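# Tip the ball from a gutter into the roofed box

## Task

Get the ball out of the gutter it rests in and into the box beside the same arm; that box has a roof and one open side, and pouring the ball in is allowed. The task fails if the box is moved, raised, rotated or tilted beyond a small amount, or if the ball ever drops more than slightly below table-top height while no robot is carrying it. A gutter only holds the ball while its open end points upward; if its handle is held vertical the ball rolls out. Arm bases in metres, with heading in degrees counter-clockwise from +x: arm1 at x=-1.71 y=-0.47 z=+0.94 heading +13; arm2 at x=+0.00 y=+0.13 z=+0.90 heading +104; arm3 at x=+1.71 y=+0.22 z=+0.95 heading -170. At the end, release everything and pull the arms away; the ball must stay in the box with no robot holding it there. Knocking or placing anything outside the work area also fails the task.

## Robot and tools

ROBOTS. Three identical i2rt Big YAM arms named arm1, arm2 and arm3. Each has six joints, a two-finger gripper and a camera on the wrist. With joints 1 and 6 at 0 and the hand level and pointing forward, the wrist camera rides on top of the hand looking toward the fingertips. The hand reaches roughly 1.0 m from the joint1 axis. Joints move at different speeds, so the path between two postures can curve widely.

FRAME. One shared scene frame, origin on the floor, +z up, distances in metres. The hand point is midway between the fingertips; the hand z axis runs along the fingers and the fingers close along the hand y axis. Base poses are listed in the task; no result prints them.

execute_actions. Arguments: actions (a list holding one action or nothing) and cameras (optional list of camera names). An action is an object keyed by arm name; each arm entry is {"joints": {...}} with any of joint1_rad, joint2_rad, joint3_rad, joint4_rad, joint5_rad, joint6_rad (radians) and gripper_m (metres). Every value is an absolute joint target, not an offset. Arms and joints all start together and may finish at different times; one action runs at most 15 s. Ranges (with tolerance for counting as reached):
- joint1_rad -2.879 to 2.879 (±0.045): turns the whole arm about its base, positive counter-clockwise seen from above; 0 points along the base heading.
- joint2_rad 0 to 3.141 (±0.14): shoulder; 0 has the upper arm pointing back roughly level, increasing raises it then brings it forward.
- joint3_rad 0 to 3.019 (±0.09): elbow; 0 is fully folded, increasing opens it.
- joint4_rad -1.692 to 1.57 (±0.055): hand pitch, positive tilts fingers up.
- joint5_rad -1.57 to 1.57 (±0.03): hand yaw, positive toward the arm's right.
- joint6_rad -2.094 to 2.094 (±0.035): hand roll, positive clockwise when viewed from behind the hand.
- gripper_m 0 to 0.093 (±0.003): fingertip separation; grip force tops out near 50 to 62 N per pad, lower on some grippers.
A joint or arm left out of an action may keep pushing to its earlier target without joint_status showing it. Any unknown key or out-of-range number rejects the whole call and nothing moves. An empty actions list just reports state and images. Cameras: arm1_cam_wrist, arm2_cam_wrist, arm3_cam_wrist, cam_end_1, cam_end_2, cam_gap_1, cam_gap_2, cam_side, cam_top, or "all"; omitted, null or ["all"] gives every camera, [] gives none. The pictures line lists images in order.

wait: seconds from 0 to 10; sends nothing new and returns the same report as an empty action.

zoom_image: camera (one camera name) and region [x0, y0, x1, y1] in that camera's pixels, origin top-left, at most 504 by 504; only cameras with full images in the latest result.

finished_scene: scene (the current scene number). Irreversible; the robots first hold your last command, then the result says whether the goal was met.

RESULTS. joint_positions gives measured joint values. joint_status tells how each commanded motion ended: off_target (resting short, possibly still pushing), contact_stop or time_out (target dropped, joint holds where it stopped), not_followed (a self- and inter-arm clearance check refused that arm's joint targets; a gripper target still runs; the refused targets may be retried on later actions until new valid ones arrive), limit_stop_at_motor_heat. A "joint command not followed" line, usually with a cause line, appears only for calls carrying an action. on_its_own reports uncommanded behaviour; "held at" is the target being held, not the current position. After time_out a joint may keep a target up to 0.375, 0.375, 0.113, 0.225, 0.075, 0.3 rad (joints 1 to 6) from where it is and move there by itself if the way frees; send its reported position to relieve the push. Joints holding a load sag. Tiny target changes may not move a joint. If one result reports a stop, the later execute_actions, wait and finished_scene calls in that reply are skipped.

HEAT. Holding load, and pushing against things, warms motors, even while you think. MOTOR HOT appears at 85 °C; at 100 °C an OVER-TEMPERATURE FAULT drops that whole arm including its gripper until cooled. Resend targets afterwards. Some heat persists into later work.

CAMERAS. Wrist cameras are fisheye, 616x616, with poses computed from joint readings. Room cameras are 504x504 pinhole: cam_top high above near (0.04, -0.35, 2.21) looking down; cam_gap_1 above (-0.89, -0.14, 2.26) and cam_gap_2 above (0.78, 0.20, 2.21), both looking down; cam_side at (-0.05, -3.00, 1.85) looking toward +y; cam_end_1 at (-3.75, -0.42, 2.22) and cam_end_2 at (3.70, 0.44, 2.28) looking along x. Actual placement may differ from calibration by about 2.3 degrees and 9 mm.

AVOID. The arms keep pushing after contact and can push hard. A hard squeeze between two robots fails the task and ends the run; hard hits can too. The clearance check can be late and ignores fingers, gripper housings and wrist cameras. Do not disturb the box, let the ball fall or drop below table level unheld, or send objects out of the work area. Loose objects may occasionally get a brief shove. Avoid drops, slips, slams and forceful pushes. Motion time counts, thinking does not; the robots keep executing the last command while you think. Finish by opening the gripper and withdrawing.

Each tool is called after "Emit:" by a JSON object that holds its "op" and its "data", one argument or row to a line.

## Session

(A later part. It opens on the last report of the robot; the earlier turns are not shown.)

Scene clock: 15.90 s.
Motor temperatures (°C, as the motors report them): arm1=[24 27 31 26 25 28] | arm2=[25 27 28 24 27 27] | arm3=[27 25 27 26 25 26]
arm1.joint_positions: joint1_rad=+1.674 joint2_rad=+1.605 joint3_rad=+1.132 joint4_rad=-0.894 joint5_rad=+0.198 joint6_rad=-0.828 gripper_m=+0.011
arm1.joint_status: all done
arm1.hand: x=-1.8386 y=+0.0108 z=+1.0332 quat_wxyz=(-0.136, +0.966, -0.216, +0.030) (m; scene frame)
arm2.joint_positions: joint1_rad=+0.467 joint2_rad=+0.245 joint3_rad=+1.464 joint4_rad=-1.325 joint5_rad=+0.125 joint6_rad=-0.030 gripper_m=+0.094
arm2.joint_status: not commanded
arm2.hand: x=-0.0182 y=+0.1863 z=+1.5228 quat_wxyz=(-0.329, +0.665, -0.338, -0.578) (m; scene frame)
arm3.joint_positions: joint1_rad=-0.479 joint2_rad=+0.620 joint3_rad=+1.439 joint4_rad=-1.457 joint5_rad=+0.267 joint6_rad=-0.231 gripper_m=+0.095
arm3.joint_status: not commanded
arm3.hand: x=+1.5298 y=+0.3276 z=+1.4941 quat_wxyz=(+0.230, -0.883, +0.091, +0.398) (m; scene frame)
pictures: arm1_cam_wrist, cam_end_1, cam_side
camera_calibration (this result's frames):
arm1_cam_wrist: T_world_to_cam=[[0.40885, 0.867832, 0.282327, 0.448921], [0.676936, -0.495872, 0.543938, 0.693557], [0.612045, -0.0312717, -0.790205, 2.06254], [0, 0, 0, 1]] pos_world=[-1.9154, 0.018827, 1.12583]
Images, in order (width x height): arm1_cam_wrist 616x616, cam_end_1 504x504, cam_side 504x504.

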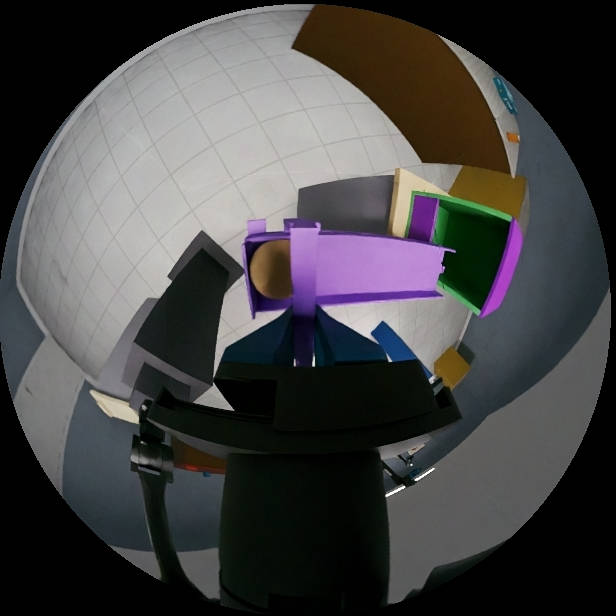

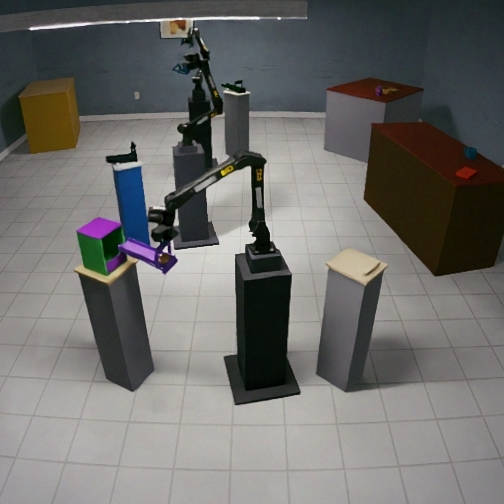

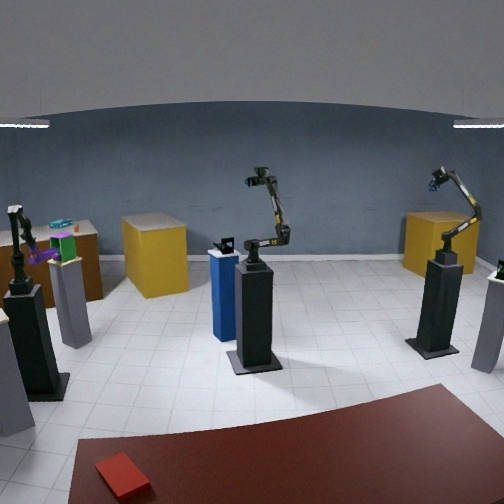

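Emit:
{"op": "execute_actions", "data": {
  "actions": [
    {"arm1":{"joints":{"joint1_rad":1.755,"joint3_rad":1.24,"joint4_rad":-0.97}}}
  ],
  "cameras": ["arm1_cam_wrist","cam_end_1","cam_side"]
}}

Emit:
{"op": "zoom_image", "data": {
  "camera": "cam_end_1",
  "region": [60, 170, 200, 300]
}}

Emit:
{"op": "zoom_image", "data": {
  "camera": "cam_side",
  "region": [0, 190, 110, 290]
}}

Scene clock: 17.03 s.
Motor temperatures (°C, as the motors report them): arm1=[24 27 31 26 25 28] | arm2=[25 27 28 24 27 27] | arm3=[27 25 28 26 25 26]
arm1.joint_positions: joint1_rad=+1.762 joint2_rad=+1.604 joint3_rad=+1.188 joint4_rad=-0.957 joint5_rad=+0.196 joint6_rad=-0.829 gripper_m=+0.011
arm1.joint_status: all done
arm1.hand: x=-1.8835 y=+0.0046 z=+1.0529 quat_wxyz=(-0.135, +0.976, -0.172, +0.025) (m; scene frame)
arm2.joint_positions: joint1_rad=+0.467 joint2_rad=+0.245 joint3_rad=+1.464 joint4_rad=-1.325 joint5_rad=+0.125 joint6_rad=-0.030 gripper_m=+0.094
arm2.joint_status: not commanded
arm2.hand: x=-0.0182 y=+0.1863 z=+1.5228 quat_wxyz=(-0.329, +0.665, -0.338, -0.578) (m; scene frame)
arm3.joint_positions: joint1_rad=-0.479 joint2_rad=+0.620 joint3_rad=+1.439 joint4_rad=-1.457 joint5_rad=+0.267 joint6_rad=-0.231 gripper_m=+0.095
arm3.joint_status: not commanded
arm3.hand: x=+1.5298 y=+0.3276 z=+1.4941 quat_wxyz=(+0.230, -0.883, +0.091, +0.398) (m; scene frame)
pictures: arm1_cam_wrist, cam_end_1, cam_side
camera_calibration (this result's frames):
arm1_cam_wrist: T_world_to_cam=[[0.328965, 0.902685, 0.277382, 0.321702], [0.718529, -0.429862, 0.54675, 0.785241], [0.612779, 0.0194455, -0.790015, 2.10631], [0, 0, 0, 1]] pos_world=[-1.96075, 0.00619058, 1.14545]
Images, in order (width x height): arm1_cam_wrist 616x616, cam_end_1 504x504, cam_side 504x504.

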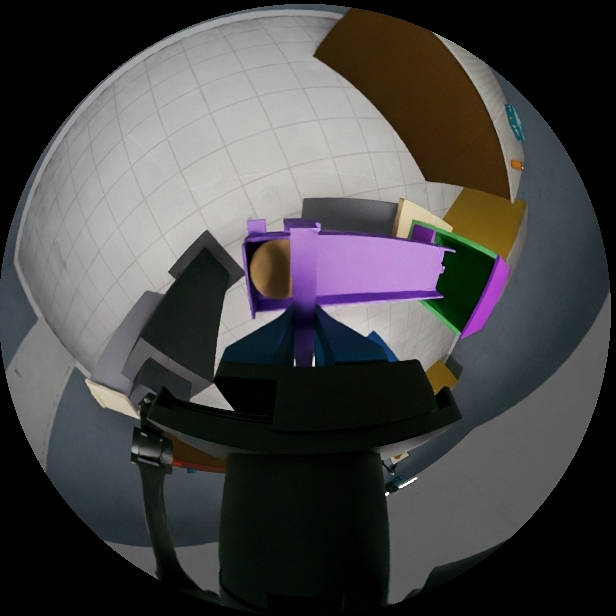

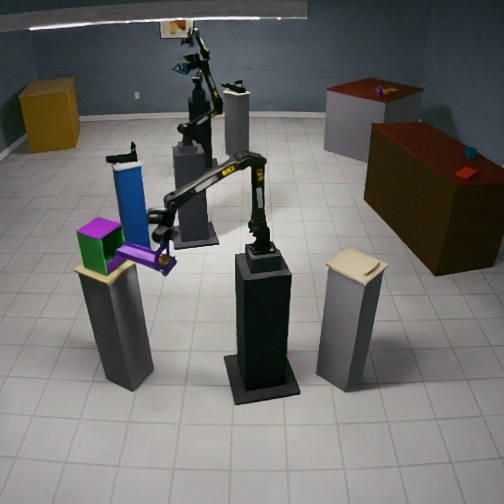

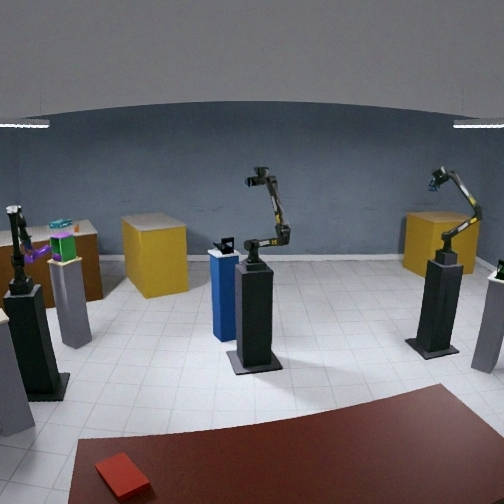

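Region (60, 170, 200, 300) of cam_end_1's 504x504 image, scaled by 3.600, with more detail than that image has; it fills the top 468 rows of this view, and the rest is white.

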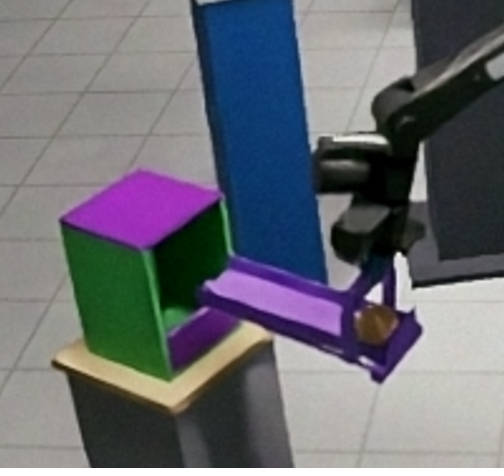

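Region (0, 190, 110, 290) of cam_side's 504x504 image, scaled by 4.582, with more detail than that image has; it fills the top 458 rows of this view, and the rest is white.

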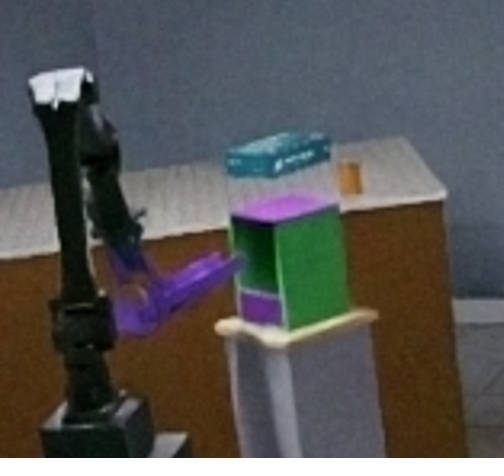

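Emit:
{"op": "execute_actions", "data": {
  "actions": [
    {"arm1":{"joints":{"joint1_rad":1.685,"joint2_rad":1.74,"joint3_rad":1.43,"joint4_rad":-1.01}}}
  ],
  "cameras": ["arm1_cam_wrist","cam_end_1","cam_side"]
}}

Emit:
{"op": "zoom_image", "data": {
  "camera": "cam_end_1",
  "region": [60, 170, 200, 300]
}}

Emit:
{"op": "zoom_image", "data": {
  "camera": "cam_side",
  "region": [0, 190, 110, 290]
}}

Scene clock: 18.23 s.
Motor temperatures (°C, as the motors report them): arm1=[24 27 31 26 25 28] | arm2=[25 27 28 24 27 27] | arm3=[27 25 28 26 25 26]
arm1.joint_positions: joint1_rad=+1.678 joint2_rad=+1.740 joint3_rad=+1.377 joint4_rad=-1.003 joint5_rad=+0.197 joint6_rad=-0.830 gripper_m=+0.011
arm1.joint_status: all done
arm1.hand: x=-1.8625 y=+0.0736 z=+1.0575 quat_wxyz=(-0.137, +0.967, -0.213, +0.029) (m; scene frame)
arm2.joint_positions: joint1_rad=+0.467 joint2_rad=+0.245 joint3_rad=+1.464 joint4_rad=-1.325 joint5_rad=+0.125 joint6_rad=-0.030 gripper_m=+0.094
arm2.joint_status: not commanded
arm2.hand: x=-0.0182 y=+0.1863 z=+1.5228 quat_wxyz=(-0.329, +0.665, -0.338, -0.578) (m; scene frame)
arm3.joint_positions: joint1_rad=-0.479 joint2_rad=+0.620 joint3_rad=+1.439 joint4_rad=-1.457 joint5_rad=+0.267 joint6_rad=-0.231 gripper_m=+0.095
arm3.joint_status: not commanded
arm3.hand: x=+1.5298 y=+0.3276 z=+1.4941 quat_wxyz=(+0.230, -0.883, +0.091, +0.398) (m; scene frame)
pictures: arm1_cam_wrist, cam_end_1, cam_side
camera_calibration (this result's frames):
arm1_cam_wrist: T_world_to_cam=[[0.403764, 0.870179, 0.282423, 0.387627], [0.680898, -0.492009, 0.542499, 0.736291], [0.611026, -0.0267408, -0.791159, 2.09711], [0, 0, 0, 1]] pos_world=[-1.93924, 0.0810353, 1.15023]
Images, in order (width x height): arm1_cam_wrist 616x616, cam_end_1 504x504, cam_side 504x504.

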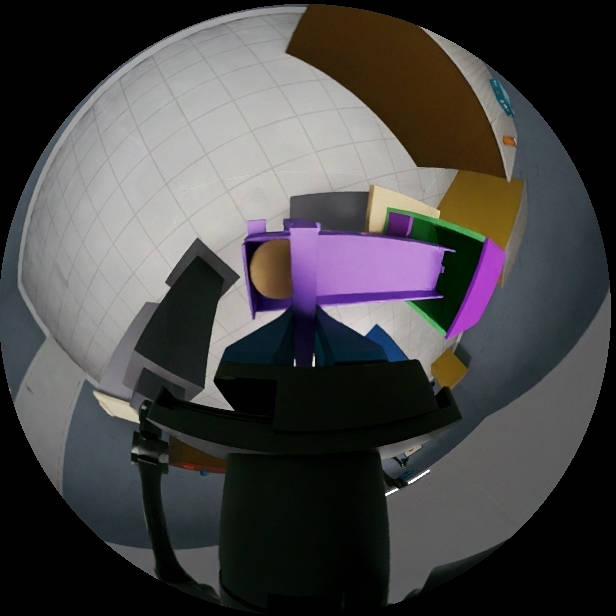

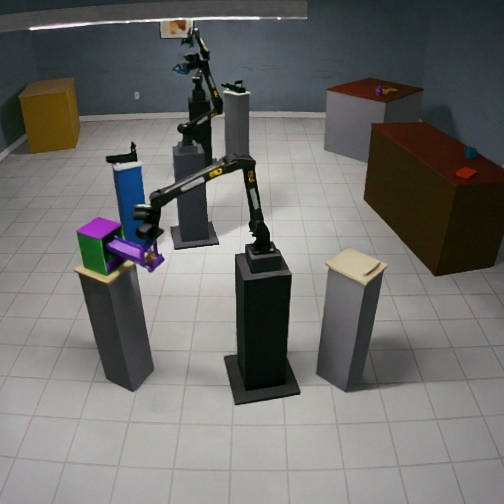

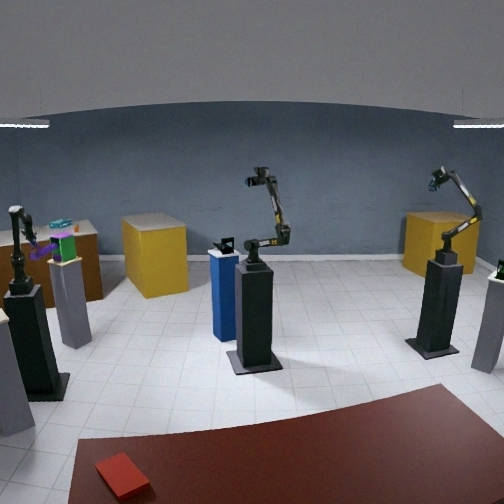

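Region (60, 170, 200, 300) of cam_end_1's 504x504 image, scaled by 3.600, with more detail than that image has; it fills the top 468 rows of this view, and the rest is white.

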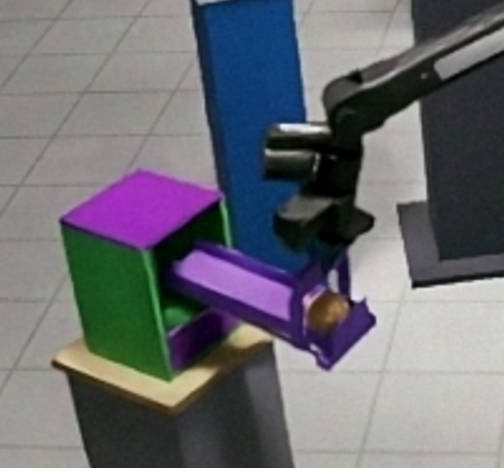

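Region (0, 190, 110, 290) of cam_side's 504x504 image, scaled by 4.582, with more detail than that image has; it fills the top 458 rows of this view, and the rest is white.

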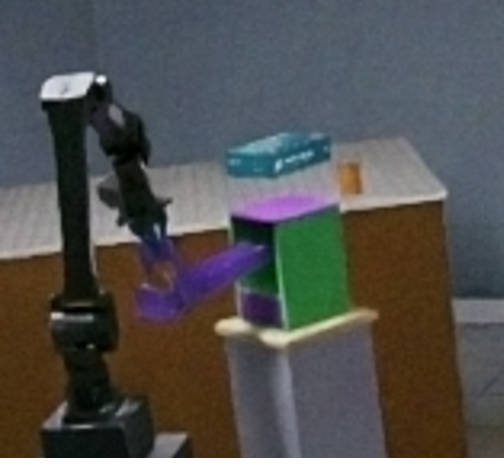

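Emit:
{"op": "execute_actions", "data": {
  "actions": [
    {"arm1":{"joints":{"joint1_rad":1.61,"joint2_rad":1.85,"joint3_rad":1.61,"joint4_rad":-1.16,"joint5_rad":0.12,"joint6_rad":-0.89}}}
  ],
  "cameras": ["arm1_cam_wrist","cam_end_1"]
}}

Emit:
{"op": "zoom_image", "data": {
  "camera": "cam_end_1",
  "region": [60, 170, 200, 300]
}}

Scene clock: 19.33 s.
Motor temperatures (°C, as the motors report them): arm1=[24 27 31 26 25 28] | arm2=[25 27 28 24 27 27] | arm3=[27 25 28 26 25 26]
arm1.joint_positions: joint1_rad=+1.603 joint2_rad=+1.853 joint3_rad=+1.549 joint4_rad=-1.146 joint5_rad=+0.120 joint6_rad=-0.878 gripper_m=+0.011
arm1.joint_status: all done
arm1.hand: x=-1.8411 y=+0.1068 z=+1.0564 quat_wxyz=(-0.081, +0.972, -0.221, +0.023) (m; scene frame)
arm2.joint_positions: joint1_rad=+0.467 joint2_rad=+0.245 joint3_rad=+1.464 joint4_rad=-1.325 joint5_rad=+0.125 joint6_rad=-0.030 gripper_m=+0.094
arm2.joint_status: not commanded
arm2.hand: x=-0.0182 y=+0.1863 z=+1.5228 quat_wxyz=(-0.329, +0.665, -0.338, -0.578) (m; scene frame)
arm3.joint_positions: joint1_rad=-0.479 joint2_rad=+0.620 joint3_rad=+1.439 joint4_rad=-1.457 joint5_rad=+0.267 joint6_rad=-0.231 gripper_m=+0.095
arm3.joint_status: not commanded
arm3.hand: x=+1.5298 y=+0.3276 z=+1.4941 quat_wxyz=(+0.230, -0.883, +0.091, +0.398) (m; scene frame)
pictures: arm1_cam_wrist, cam_end_1
camera_calibration (this result's frames):
arm1_cam_wrist: T_world_to_cam=[[0.425827, 0.888213, 0.172478, 0.505188], [0.695208, -0.44319, 0.565922, 0.735028], [0.5791, -0.121077, -0.806215, 2.05124], [0, 0, 0, 1]] pos_world=[-1.91399, 0.1254, 1.15064]
Images, in order (width x height): arm1_cam_wrist 616x616, cam_end_1 504x504.

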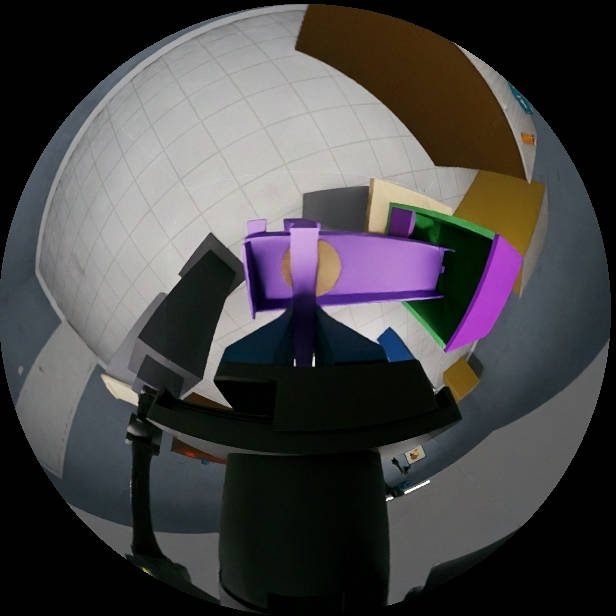

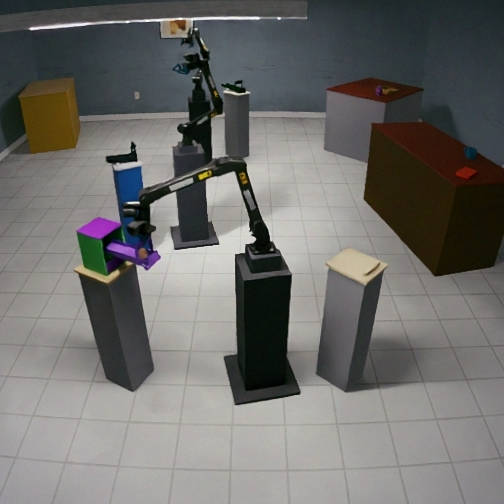

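Region (60, 170, 200, 300) of cam_end_1's 504x504 image, scaled by 3.600, with more detail than that image has; it fills the top 468 rows of this view, and the rest is white.

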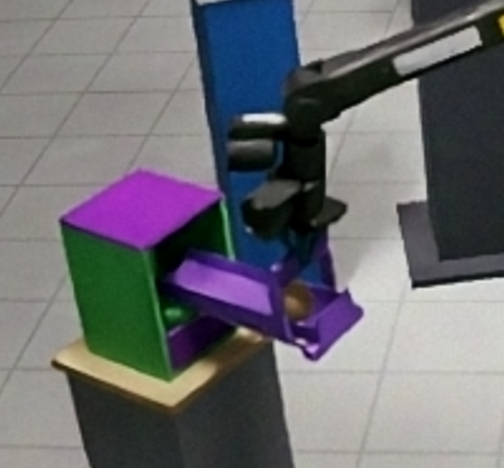

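Emit:
{"op": "execute_actions", "data": {
  "actions": [
    {"arm1":{"joints":{"joint1_rad":1.555,"joint2_rad":1.94,"joint3_rad":1.81,"joint4_rad":-1.35,"joint5_rad":0.03,"joint6_rad":-0.94}}}
  ],
  "cameras": ["arm1_cam_wrist"]
}}

Emit:
{"op": "wait", "data": {
  "seconds": 1.5
}}

Emit:
{"op": "zoom_image", "data": {
  "camera": "cam_end_1",
  "region": [60, 170, 200, 300]
}}

Scene clock: 20.50 s.
Motor temperatures (°C, as the motors report them): arm1=[24 27 32 26 25 28] | arm2=[25 27 28 24 27 27] | arm3=[27 25 28 26 25 26]
arm1.joint_positions: joint1_rad=+1.552 joint2_rad=+1.941 joint3_rad=+1.754 joint4_rad=-1.336 joint5_rad=+0.031 joint6_rad=-0.928 gripper_m=+0.011
arm1.joint_status: all done
arm1.hand: x=-1.8310 y=+0.1316 z=+1.0805 quat_wxyz=(-0.027, +0.975, -0.218, +0.001) (m; scene frame)
arm2.joint_positions: joint1_rad=+0.467 joint2_rad=+0.245 joint3_rad=+1.464 joint4_rad=-1.325 joint5_rad=+0.125 joint6_rad=-0.030 gripper_m=+0.094
arm2.joint_status: not commanded
arm2.hand: x=-0.0182 y=+0.1863 z=+1.5228 quat_wxyz=(-0.329, +0.665, -0.338, -0.578) (m; scene frame)
arm3.joint_positions: joint1_rad=-0.479 joint2_rad=+0.620 joint3_rad=+1.439 joint4_rad=-1.457 joint5_rad=+0.267 joint6_rad=-0.231 gripper_m=+0.095
arm3.joint_status: not commanded
arm3.hand: x=+1.5298 y=+0.3276 z=+1.4941 quat_wxyz=(+0.230, -0.883, +0.091, +0.398) (m; scene frame)
pictures: arm1_cam_wrist
camera_calibration (this result's frames):
arm1_cam_wrist: T_world_to_cam=[[0.42696, 0.902288, 0.0598458, 0.596669], [0.734968, -0.384817, 0.558336, 0.798719], [0.526809, -0.194402, -0.827454, 2.00474], [0, 0, 0, 1]] pos_world=[-1.8979, 0.15872, 1.17717]
Images, in order (width x height): arm1_cam_wrist 616x616.

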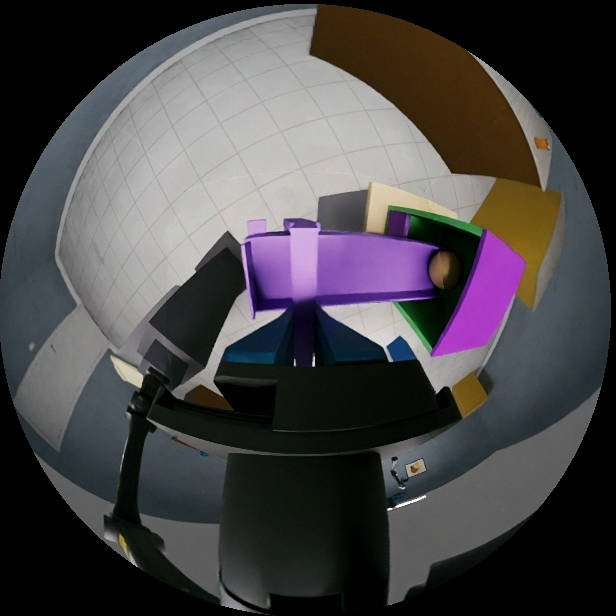

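Scene clock: 22.00 s.
Motor temperatures (°C, as the motors report them): arm1=[24 27 32 26 25 28] | arm2=[25 27 28 24 27 27] | arm3=[27 25 28 26 25 26]
arm1.joint_positions: joint1_rad=+1.552 joint2_rad=+1.941 joint3_rad=+1.754 joint4_rad=-1.336 joint5_rad=+0.030 joint6_rad=-0.928 gripper_m=+0.011
arm1.joint_status: all done
arm1.hand: x=-1.8311 y=+0.1315 z=+1.0805 quat_wxyz=(-0.027, +0.975, -0.218, +0.001) (m; scene frame)
arm2.joint_positions: joint1_rad=+0.467 joint2_rad=+0.245 joint3_rad=+1.464 joint4_rad=-1.325 joint5_rad=+0.125 joint6_rad=-0.030 gripper_m=+0.094
arm2.joint_status: not commanded
arm2.hand: x=-0.0182 y=+0.1863 z=+1.5228 quat_wxyz=(-0.329, +0.665, -0.338, -0.578) (m; scene frame)
arm3.joint_positions: joint1_rad=-0.479 joint2_rad=+0.620 joint3_rad=+1.439 joint4_rad=-1.457 joint5_rad=+0.267 joint6_rad=-0.231 gripper_m=+0.095
arm3.joint_status: not commanded
arm3.hand: x=+1.5298 y=+0.3276 z=+1.4941 quat_wxyz=(+0.230, -0.883, +0.091, +0.398) (m; scene frame)
wait: 1.50 s; at rest by 0.27 s
pictures: arm1_cam_wrist, arm2_cam_wrist, arm3_cam_wrist, cam_end_1, cam_end_2, cam_gap_1, cam_gap_2, cam_side, cam_top
camera_calibration (this result's frames):
arm1_cam_wrist: T_world_to_cam=[[0.426958, 0.902324, 0.0593129, 0.597351], [0.735141, -0.38455, 0.558291, 0.799046], [0.526568, -0.194764, -0.827522, 2.00442], [0, 0, 0, 1]] pos_world=[-1.89792, 0.158657, 1.17717]
Images, in order (width x height): arm1_cam_wrist 616x616, arm2_cam_wrist 616x616, arm3_cam_wrist 616x616, cam_end_1 504x504, cam_end_2 504x504, cam_gap_1 504x504, cam_gap_2 504x504, cam_side 504x504, cam_top 504x504.

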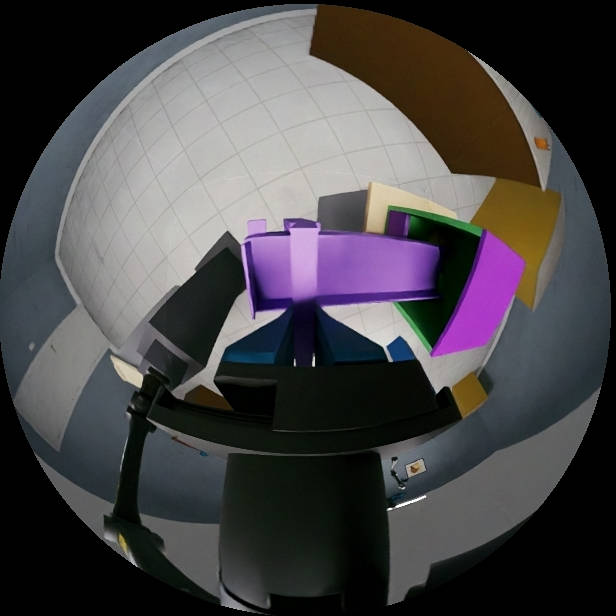

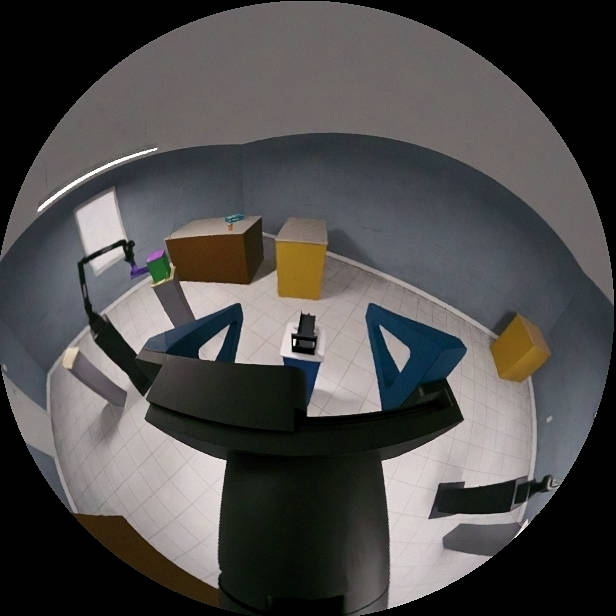

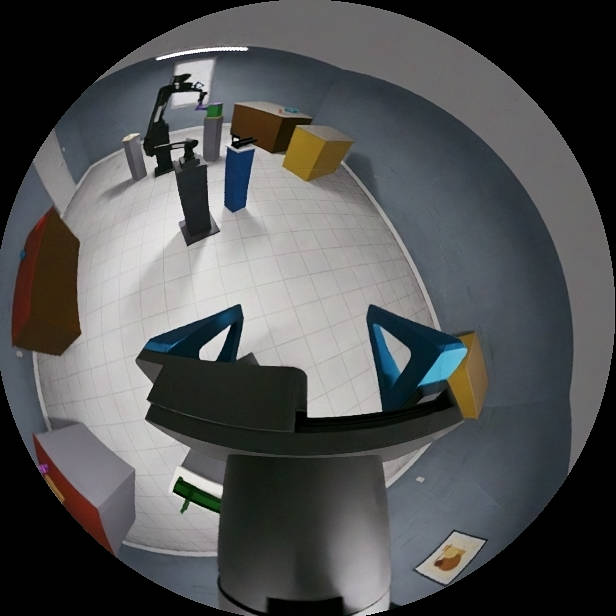

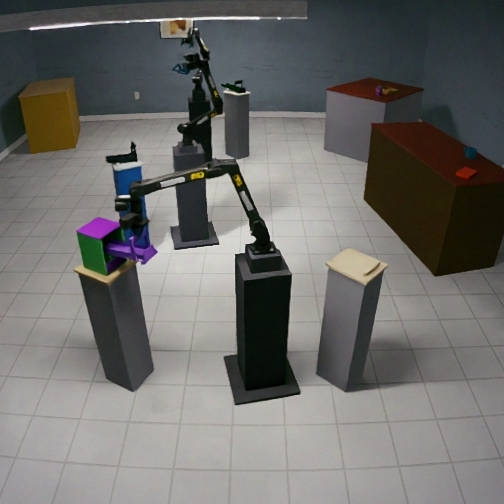

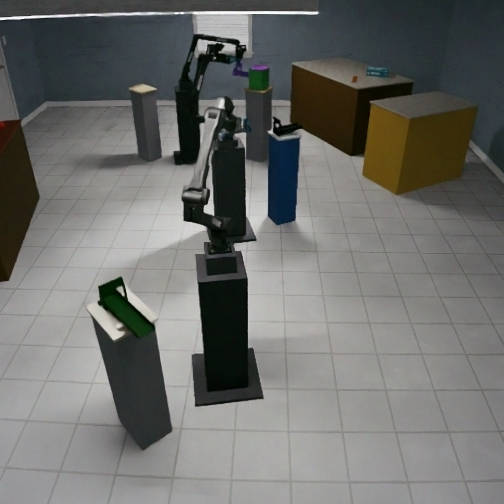

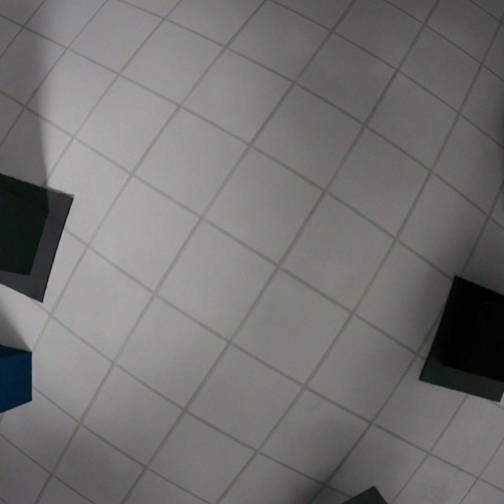

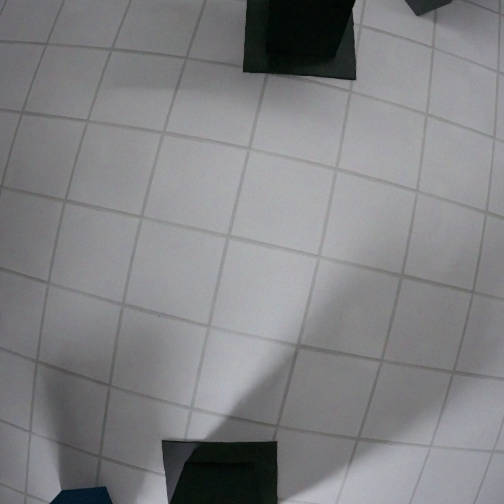

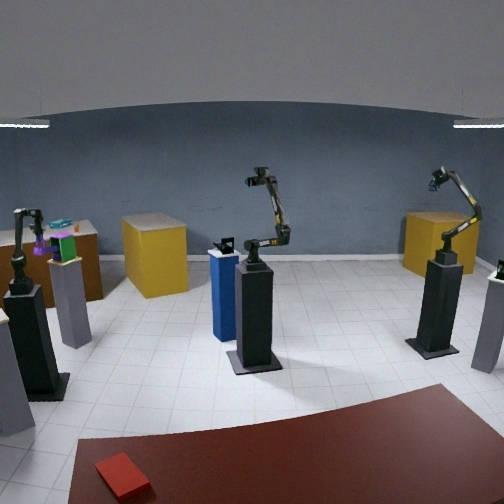

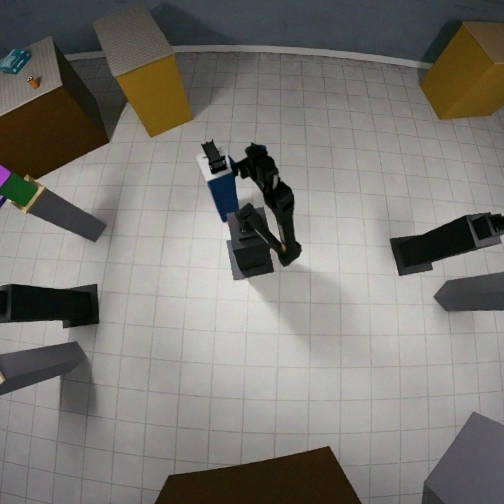

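Region (60, 170, 200, 300) of cam_end_1's 504x504 image, scaled by 3.600, with more detail than that image has; it fills the top 468 rows of this view, and the rest is white.

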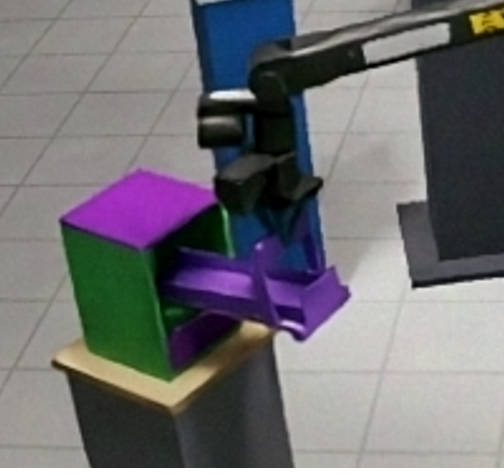

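Retract and return the gutter.

Emit:
{"op": "execute_actions", "data": {
  "actions": [
    {"arm1":{"joints":{"joint1_rad":1.6,"joint2_rad":1.78,"joint3_rad":1.58,"joint4_rad":-1.28}}}
  ],
  "cameras": ["arm1_cam_wrist"]
}}

Emit:
{"op": "execute_actions", "data": {
  "actions": [
    {"arm1":{"joints":{"joint2_rad":1.45,"joint3_rad":1.1,"joint4_rad":-1.05}}}
  ],
  "cameras": ["arm1_cam_wrist"]
}}

Emit:
{"op": "execute_actions", "data": {
  "actions": [
    {"arm1":{"joints":{"joint1_rad":-1.668,"joint5_rad":0.11,"joint6_rad":-0.68}}}
  ],
  "cameras": []
}}

Emit:
{"op": "execute_actions", "data": {
  "actions": [
    {"arm1":{"joints":{"joint2_rad":1.6,"joint3_rad":1.0,"joint4_rad":-0.75}}}
  ],
  "cameras": ["arm1_cam_wrist","cam_end_1"]
}}

Scene clock: 23.33 s.
Motor temperatures (°C, as the motors report them): arm1=[24 27 32 26 25 28] | arm2=[25 27 28 24 27 27] | arm3=[27 25 28 26 25 26]
arm1.joint_positions: joint1_rad=+1.606 joint2_rad=+1.785 joint3_rad=+1.573 joint4_rad=-1.296 joint5_rad=+0.029 joint6_rad=-0.929 gripper_m=+0.011
arm1.joint_status: all done
arm1.hand: x=-1.8501 y=+0.0742 z=+1.0986 quat_wxyz=(-0.034, +0.981, -0.192, -0.004) (m; scene frame)
arm2.joint_positions: joint1_rad=+0.467 joint2_rad=+0.245 joint3_rad=+1.464 joint4_rad=-1.325 joint5_rad=+0.125 joint6_rad=-0.030 gripper_m=+0.094
arm2.joint_status: not commanded
arm2.hand: x=-0.0182 y=+0.1863 z=+1.5228 quat_wxyz=(-0.329, +0.665, -0.338, -0.578) (m; scene frame)
arm3.joint_positions: joint1_rad=-0.479 joint2_rad=+0.620 joint3_rad=+1.439 joint4_rad=-1.457 joint5_rad=+0.267 joint6_rad=-0.231 gripper_m=+0.095
arm3.joint_status: not commanded
arm3.hand: x=+1.5298 y=+0.3276 z=+1.4941 quat_wxyz=(+0.230, -0.883, +0.091, +0.398) (m; scene frame)
pictures: arm1_cam_wrist
camera_calibration (this result's frames):
arm1_cam_wrist: T_world_to_cam=[[0.37713, 0.923442, 0.070909, 0.549587], [0.758075, -0.351764, 0.549167, 0.830869], [0.532067, -0.153353, -0.832699, 2.03103], [0, 0, 0, 1]] pos_world=[-1.91777, 0.0962233, 1.19598]
Images, in order (width x height): arm1_cam_wrist 616x616.

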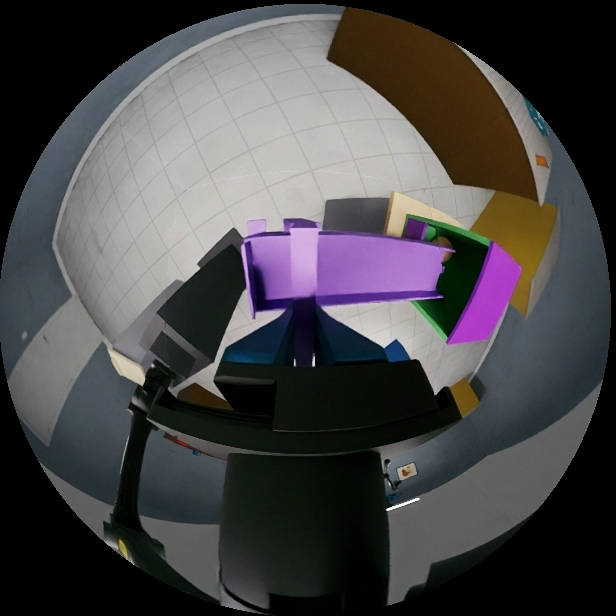

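Scene clock: 24.67 s.
Motor temperatures (°C, as the motors report them): arm1=[24 27 32 26 25 28] | arm2=[25 27 28 24 27 27] | arm3=[27 25 28 26 25 26]
arm1.joint_positions: joint1_rad=+1.606 joint2_rad=+1.448 joint3_rad=+1.083 joint4_rad=-1.073 joint5_rad=+0.029 joint6_rad=-0.929 gripper_m=+0.011
arm1.joint_status: all done
arm1.hand: x=-1.8184 y=-0.0470 z=+1.0725 quat_wxyz=(-0.065, +0.979, -0.192, -0.019) (m; scene frame)
arm2.joint_positions: joint1_rad=+0.467 joint2_rad=+0.245 joint3_rad=+1.464 joint4_rad=-1.325 joint5_rad=+0.125 joint6_rad=-0.030 gripper_m=+0.094
arm2.joint_status: not commanded
arm2.hand: x=-0.0182 y=+0.1863 z=+1.5228 quat_wxyz=(-0.329, +0.665, -0.338, -0.578) (m; scene frame)
arm3.joint_positions: joint1_rad=-0.479 joint2_rad=+0.620 joint3_rad=+1.439 joint4_rad=-1.457 joint5_rad=+0.267 joint6_rad=-0.231 gripper_m=+0.095
arm3.joint_status: not commanded
arm3.hand: x=+1.5298 y=+0.3276 z=+1.4941 quat_wxyz=(+0.230, -0.883, +0.091, +0.398) (m; scene frame)
pictures: arm1_cam_wrist
camera_calibration (this result's frames):
arm1_cam_wrist: T_world_to_cam=[[0.379271, 0.916659, 0.126053, 0.59588], [0.767254, -0.387708, 0.510886, 0.834652], [0.51718, -0.097049, -0.850357, 1.96837], [0, 0, 0, 1]] pos_world=[-1.88439, -0.0315897, 1.17229]
Images, in order (width x height): arm1_cam_wrist 616x616.

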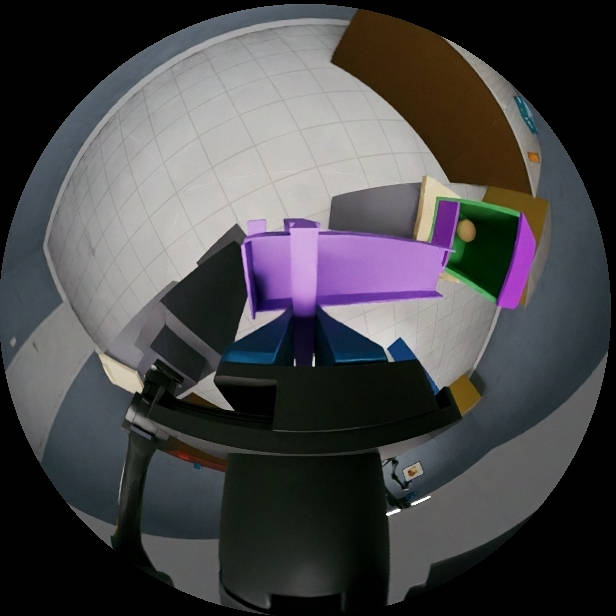

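Scene clock: 27.33 s.
Motor temperatures (°C, as the motors report them): arm1=[24 27 32 26 25 28] | arm2=[25 27 28 24 27 27] | arm3=[27 25 28 26 25 26]
arm1.joint_positions: joint1_rad=-1.673 joint2_rad=+1.448 joint3_rad=+1.083 joint4_rad=-1.060 joint5_rad=+0.110 joint6_rad=-0.689 gripper_m=+0.011
arm1.joint_status: all done
arm1.hand: x=-1.6815 y=-0.9007 z=+1.0731 quat_wxyz=(+0.016, -0.374, -0.923, +0.091) (m; scene frame)
arm2.joint_positions: joint1_rad=+0.467 joint2_rad=+0.245 joint3_rad=+1.464 joint4_rad=-1.325 joint5_rad=+0.125 joint6_rad=-0.030 gripper_m=+0.094
arm2.joint_status: not commanded
arm2.hand: x=-0.0182 y=+0.1863 z=+1.5228 quat_wxyz=(-0.329, +0.665, -0.338, -0.578) (m; scene frame)
arm3.joint_positions: joint1_rad=-0.479 joint2_rad=+0.620 joint3_rad=+1.439 joint4_rad=-1.457 joint5_rad=+0.267 joint6_rad=-0.231 gripper_m=+0.095
arm3.joint_status: not commanded
arm3.hand: x=+1.5298 y=+0.3276 z=+1.4941 quat_wxyz=(+0.230, -0.883, +0.091, +0.398) (m; scene frame)
pictures: none
No camera images: the call's "cameras" was empty. Leave "cameras" out to get every camera's image.

Scene clock: 28.30 s.
Motor temperatures (°C, as the motors report them): arm1=[24 27 32 26 25 28] | arm2=[25 27 28 24 27 27] | arm3=[27 25 28 26 25 26]
arm1.joint_positions: joint1_rad=-1.672 joint2_rad=+1.614 joint3_rad=+0.981 joint4_rad=-0.773 joint5_rad=+0.110 joint6_rad=-0.687 gripper_m=+0.011
arm1.joint_status: all done
arm1.hand: x=-1.6793 y=-0.9195 z=+0.9756 quat_wxyz=(+0.012, -0.374, -0.922, +0.100) (m; scene frame)
arm2.joint_positions: joint1_rad=+0.467 joint2_rad=+0.245 joint3_rad=+1.464 joint4_rad=-1.325 joint5_rad=+0.125 joint6_rad=-0.030 gripper_m=+0.094
arm2.joint_status: not commanded
arm2.hand: x=-0.0182 y=+0.1863 z=+1.5228 quat_wxyz=(-0.329, +0.665, -0.338, -0.578) (m; scene frame)
arm3.joint_positions: joint1_rad=-0.479 joint2_rad=+0.620 joint3_rad=+1.439 joint4_rad=-1.457 joint5_rad=+0.267 joint6_rad=-0.231 gripper_m=+0.095
arm3.joint_status: not commanded
arm3.hand: x=+1.5298 y=+0.3276 z=+1.4941 quat_wxyz=(+0.230, -0.883, +0.091, +0.398) (m; scene frame)
pictures: arm1_cam_wrist, cam_end_1
camera_calibration (this result's frames):
arm1_cam_wrist: T_world_to_cam=[[-0.687815, -0.698256, 0.198364, -1.99235], [-0.534909, 0.672293, 0.511757, -0.773759], [-0.490697, 0.245887, -0.835916, 0.338075], [0, 0, 0, 1]] pos_world=[-1.61836, -0.954105, 1.07379]
Images, in order (width x height): arm1_cam_wrist 616x616, cam_end_1 504x504.

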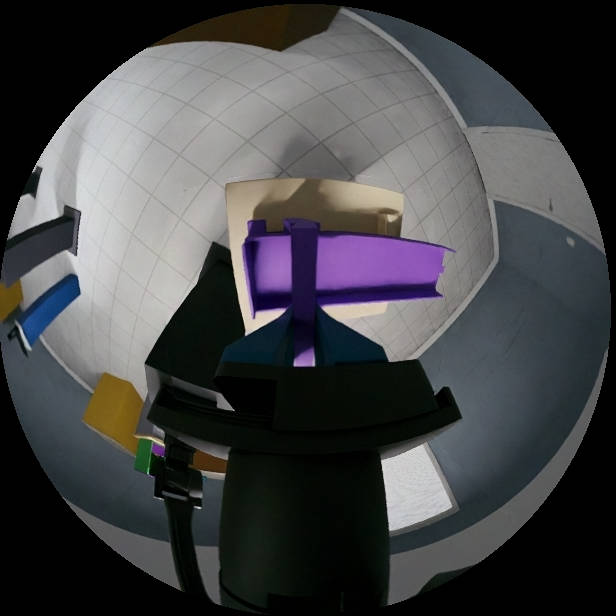

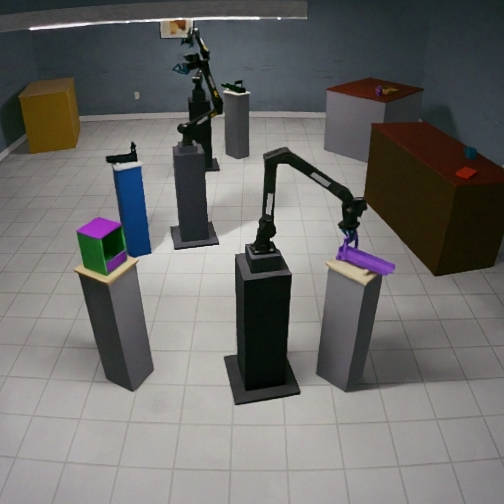

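Emit:
{"op": "execute_actions", "data": {
  "actions": [
    {"arm1":{"joints":{"gripper_m":0.08,"joint2_rad":1.64}}}
  ],
  "cameras": []
}}

Emit:
{"op": "execute_actions", "data": {
  "actions": [
    {"arm1":{"joints":{"joint2_rad":1.2}}}
  ],
  "cameras": ["cam_end_1"]
}}

Emit:
{"op": "finished_scene", "data": {
  "scene": 1
}}

Scene clock: 29.10 s.
Motor temperatures (°C, as the motors report them): arm1=[24 27 32 26 25 28] | arm2=[25 27 28 24 27 27] | arm3=[27 25 28 26 25 26]
arm1.joint_positions: joint1_rad=-1.672 joint2_rad=+1.616 joint3_rad=+0.981 joint4_rad=-0.769 joint5_rad=+0.110 joint6_rad=-0.687 gripper_m=+0.080
arm1.joint_status: all done
arm1.hand: x=-1.6791 y=-0.9202 z=+0.9750 quat_wxyz=(+0.011, -0.374, -0.922, +0.100) (m; scene frame)
arm2.joint_positions: joint1_rad=+0.467 joint2_rad=+0.245 joint3_rad=+1.464 joint4_rad=-1.325 joint5_rad=+0.125 joint6_rad=-0.030 gripper_m=+0.094
arm2.joint_status: not commanded
arm2.hand: x=-0.0182 y=+0.1863 z=+1.5228 quat_wxyz=(-0.329, +0.665, -0.338, -0.578) (m; scene frame)
arm3.joint_positions: joint1_rad=-0.479 joint2_rad=+0.620 joint3_rad=+1.439 joint4_rad=-1.457 joint5_rad=+0.267 joint6_rad=-0.231 gripper_m=+0.095
arm3.joint_status: not commanded
arm3.hand: x=+1.5298 y=+0.3276 z=+1.4941 quat_wxyz=(+0.230, -0.883, +0.091, +0.398) (m; scene frame)
pictures: none
No camera images: the call's "cameras" was empty. Leave "cameras" out to get every camera's image.

Scene clock: 30.43 s.
Motor temperatures (°C, as the motors report them): arm1=[24 27 32 26 25 28] | arm2=[25 27 28 24 27 27] | arm3=[27 25 28 26 25 26]
arm1.joint_positions: joint1_rad=-1.672 joint2_rad=+1.185 joint3_rad=+0.981 joint4_rad=-0.768 joint5_rad=+0.110 joint6_rad=-0.687 gripper_m=+0.080
arm1.joint_status: all done
arm1.hand: x=-1.6779 y=-0.9198 z=+1.1644 quat_wxyz=(-0.093, -0.369, -0.880, +0.285) (m; scene frame)
arm2.joint_positions: joint1_rad=+0.467 joint2_rad=+0.245 joint3_rad=+1.464 joint4_rad=-1.325 joint5_rad=+0.125 joint6_rad=-0.030 gripper_m=+0.094
arm2.joint_status: not commanded
arm2.hand: x=-0.0182 y=+0.1863 z=+1.5228 quat_wxyz=(-0.329, +0.665, -0.338, -0.578) (m; scene frame)
arm3.joint_positions: joint1_rad=-0.479 joint2_rad=+0.620 joint3_rad=+1.439 joint4_rad=-1.457 joint5_rad=+0.267 joint6_rad=-0.231 gripper_m=+0.095
arm3.joint_status: not commanded
arm3.hand: x=+1.5298 y=+0.3276 z=+1.4941 quat_wxyz=(+0.230, -0.883, +0.091, +0.398) (m; scene frame)
pictures: cam_end_1
Images, in order (width x height): cam_end_1 504x504.

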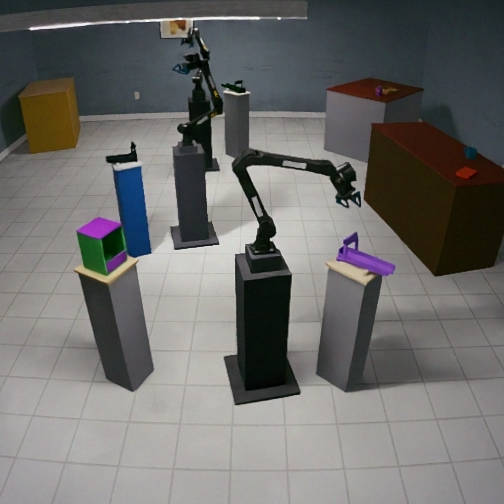

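The scene is finished: the task was done.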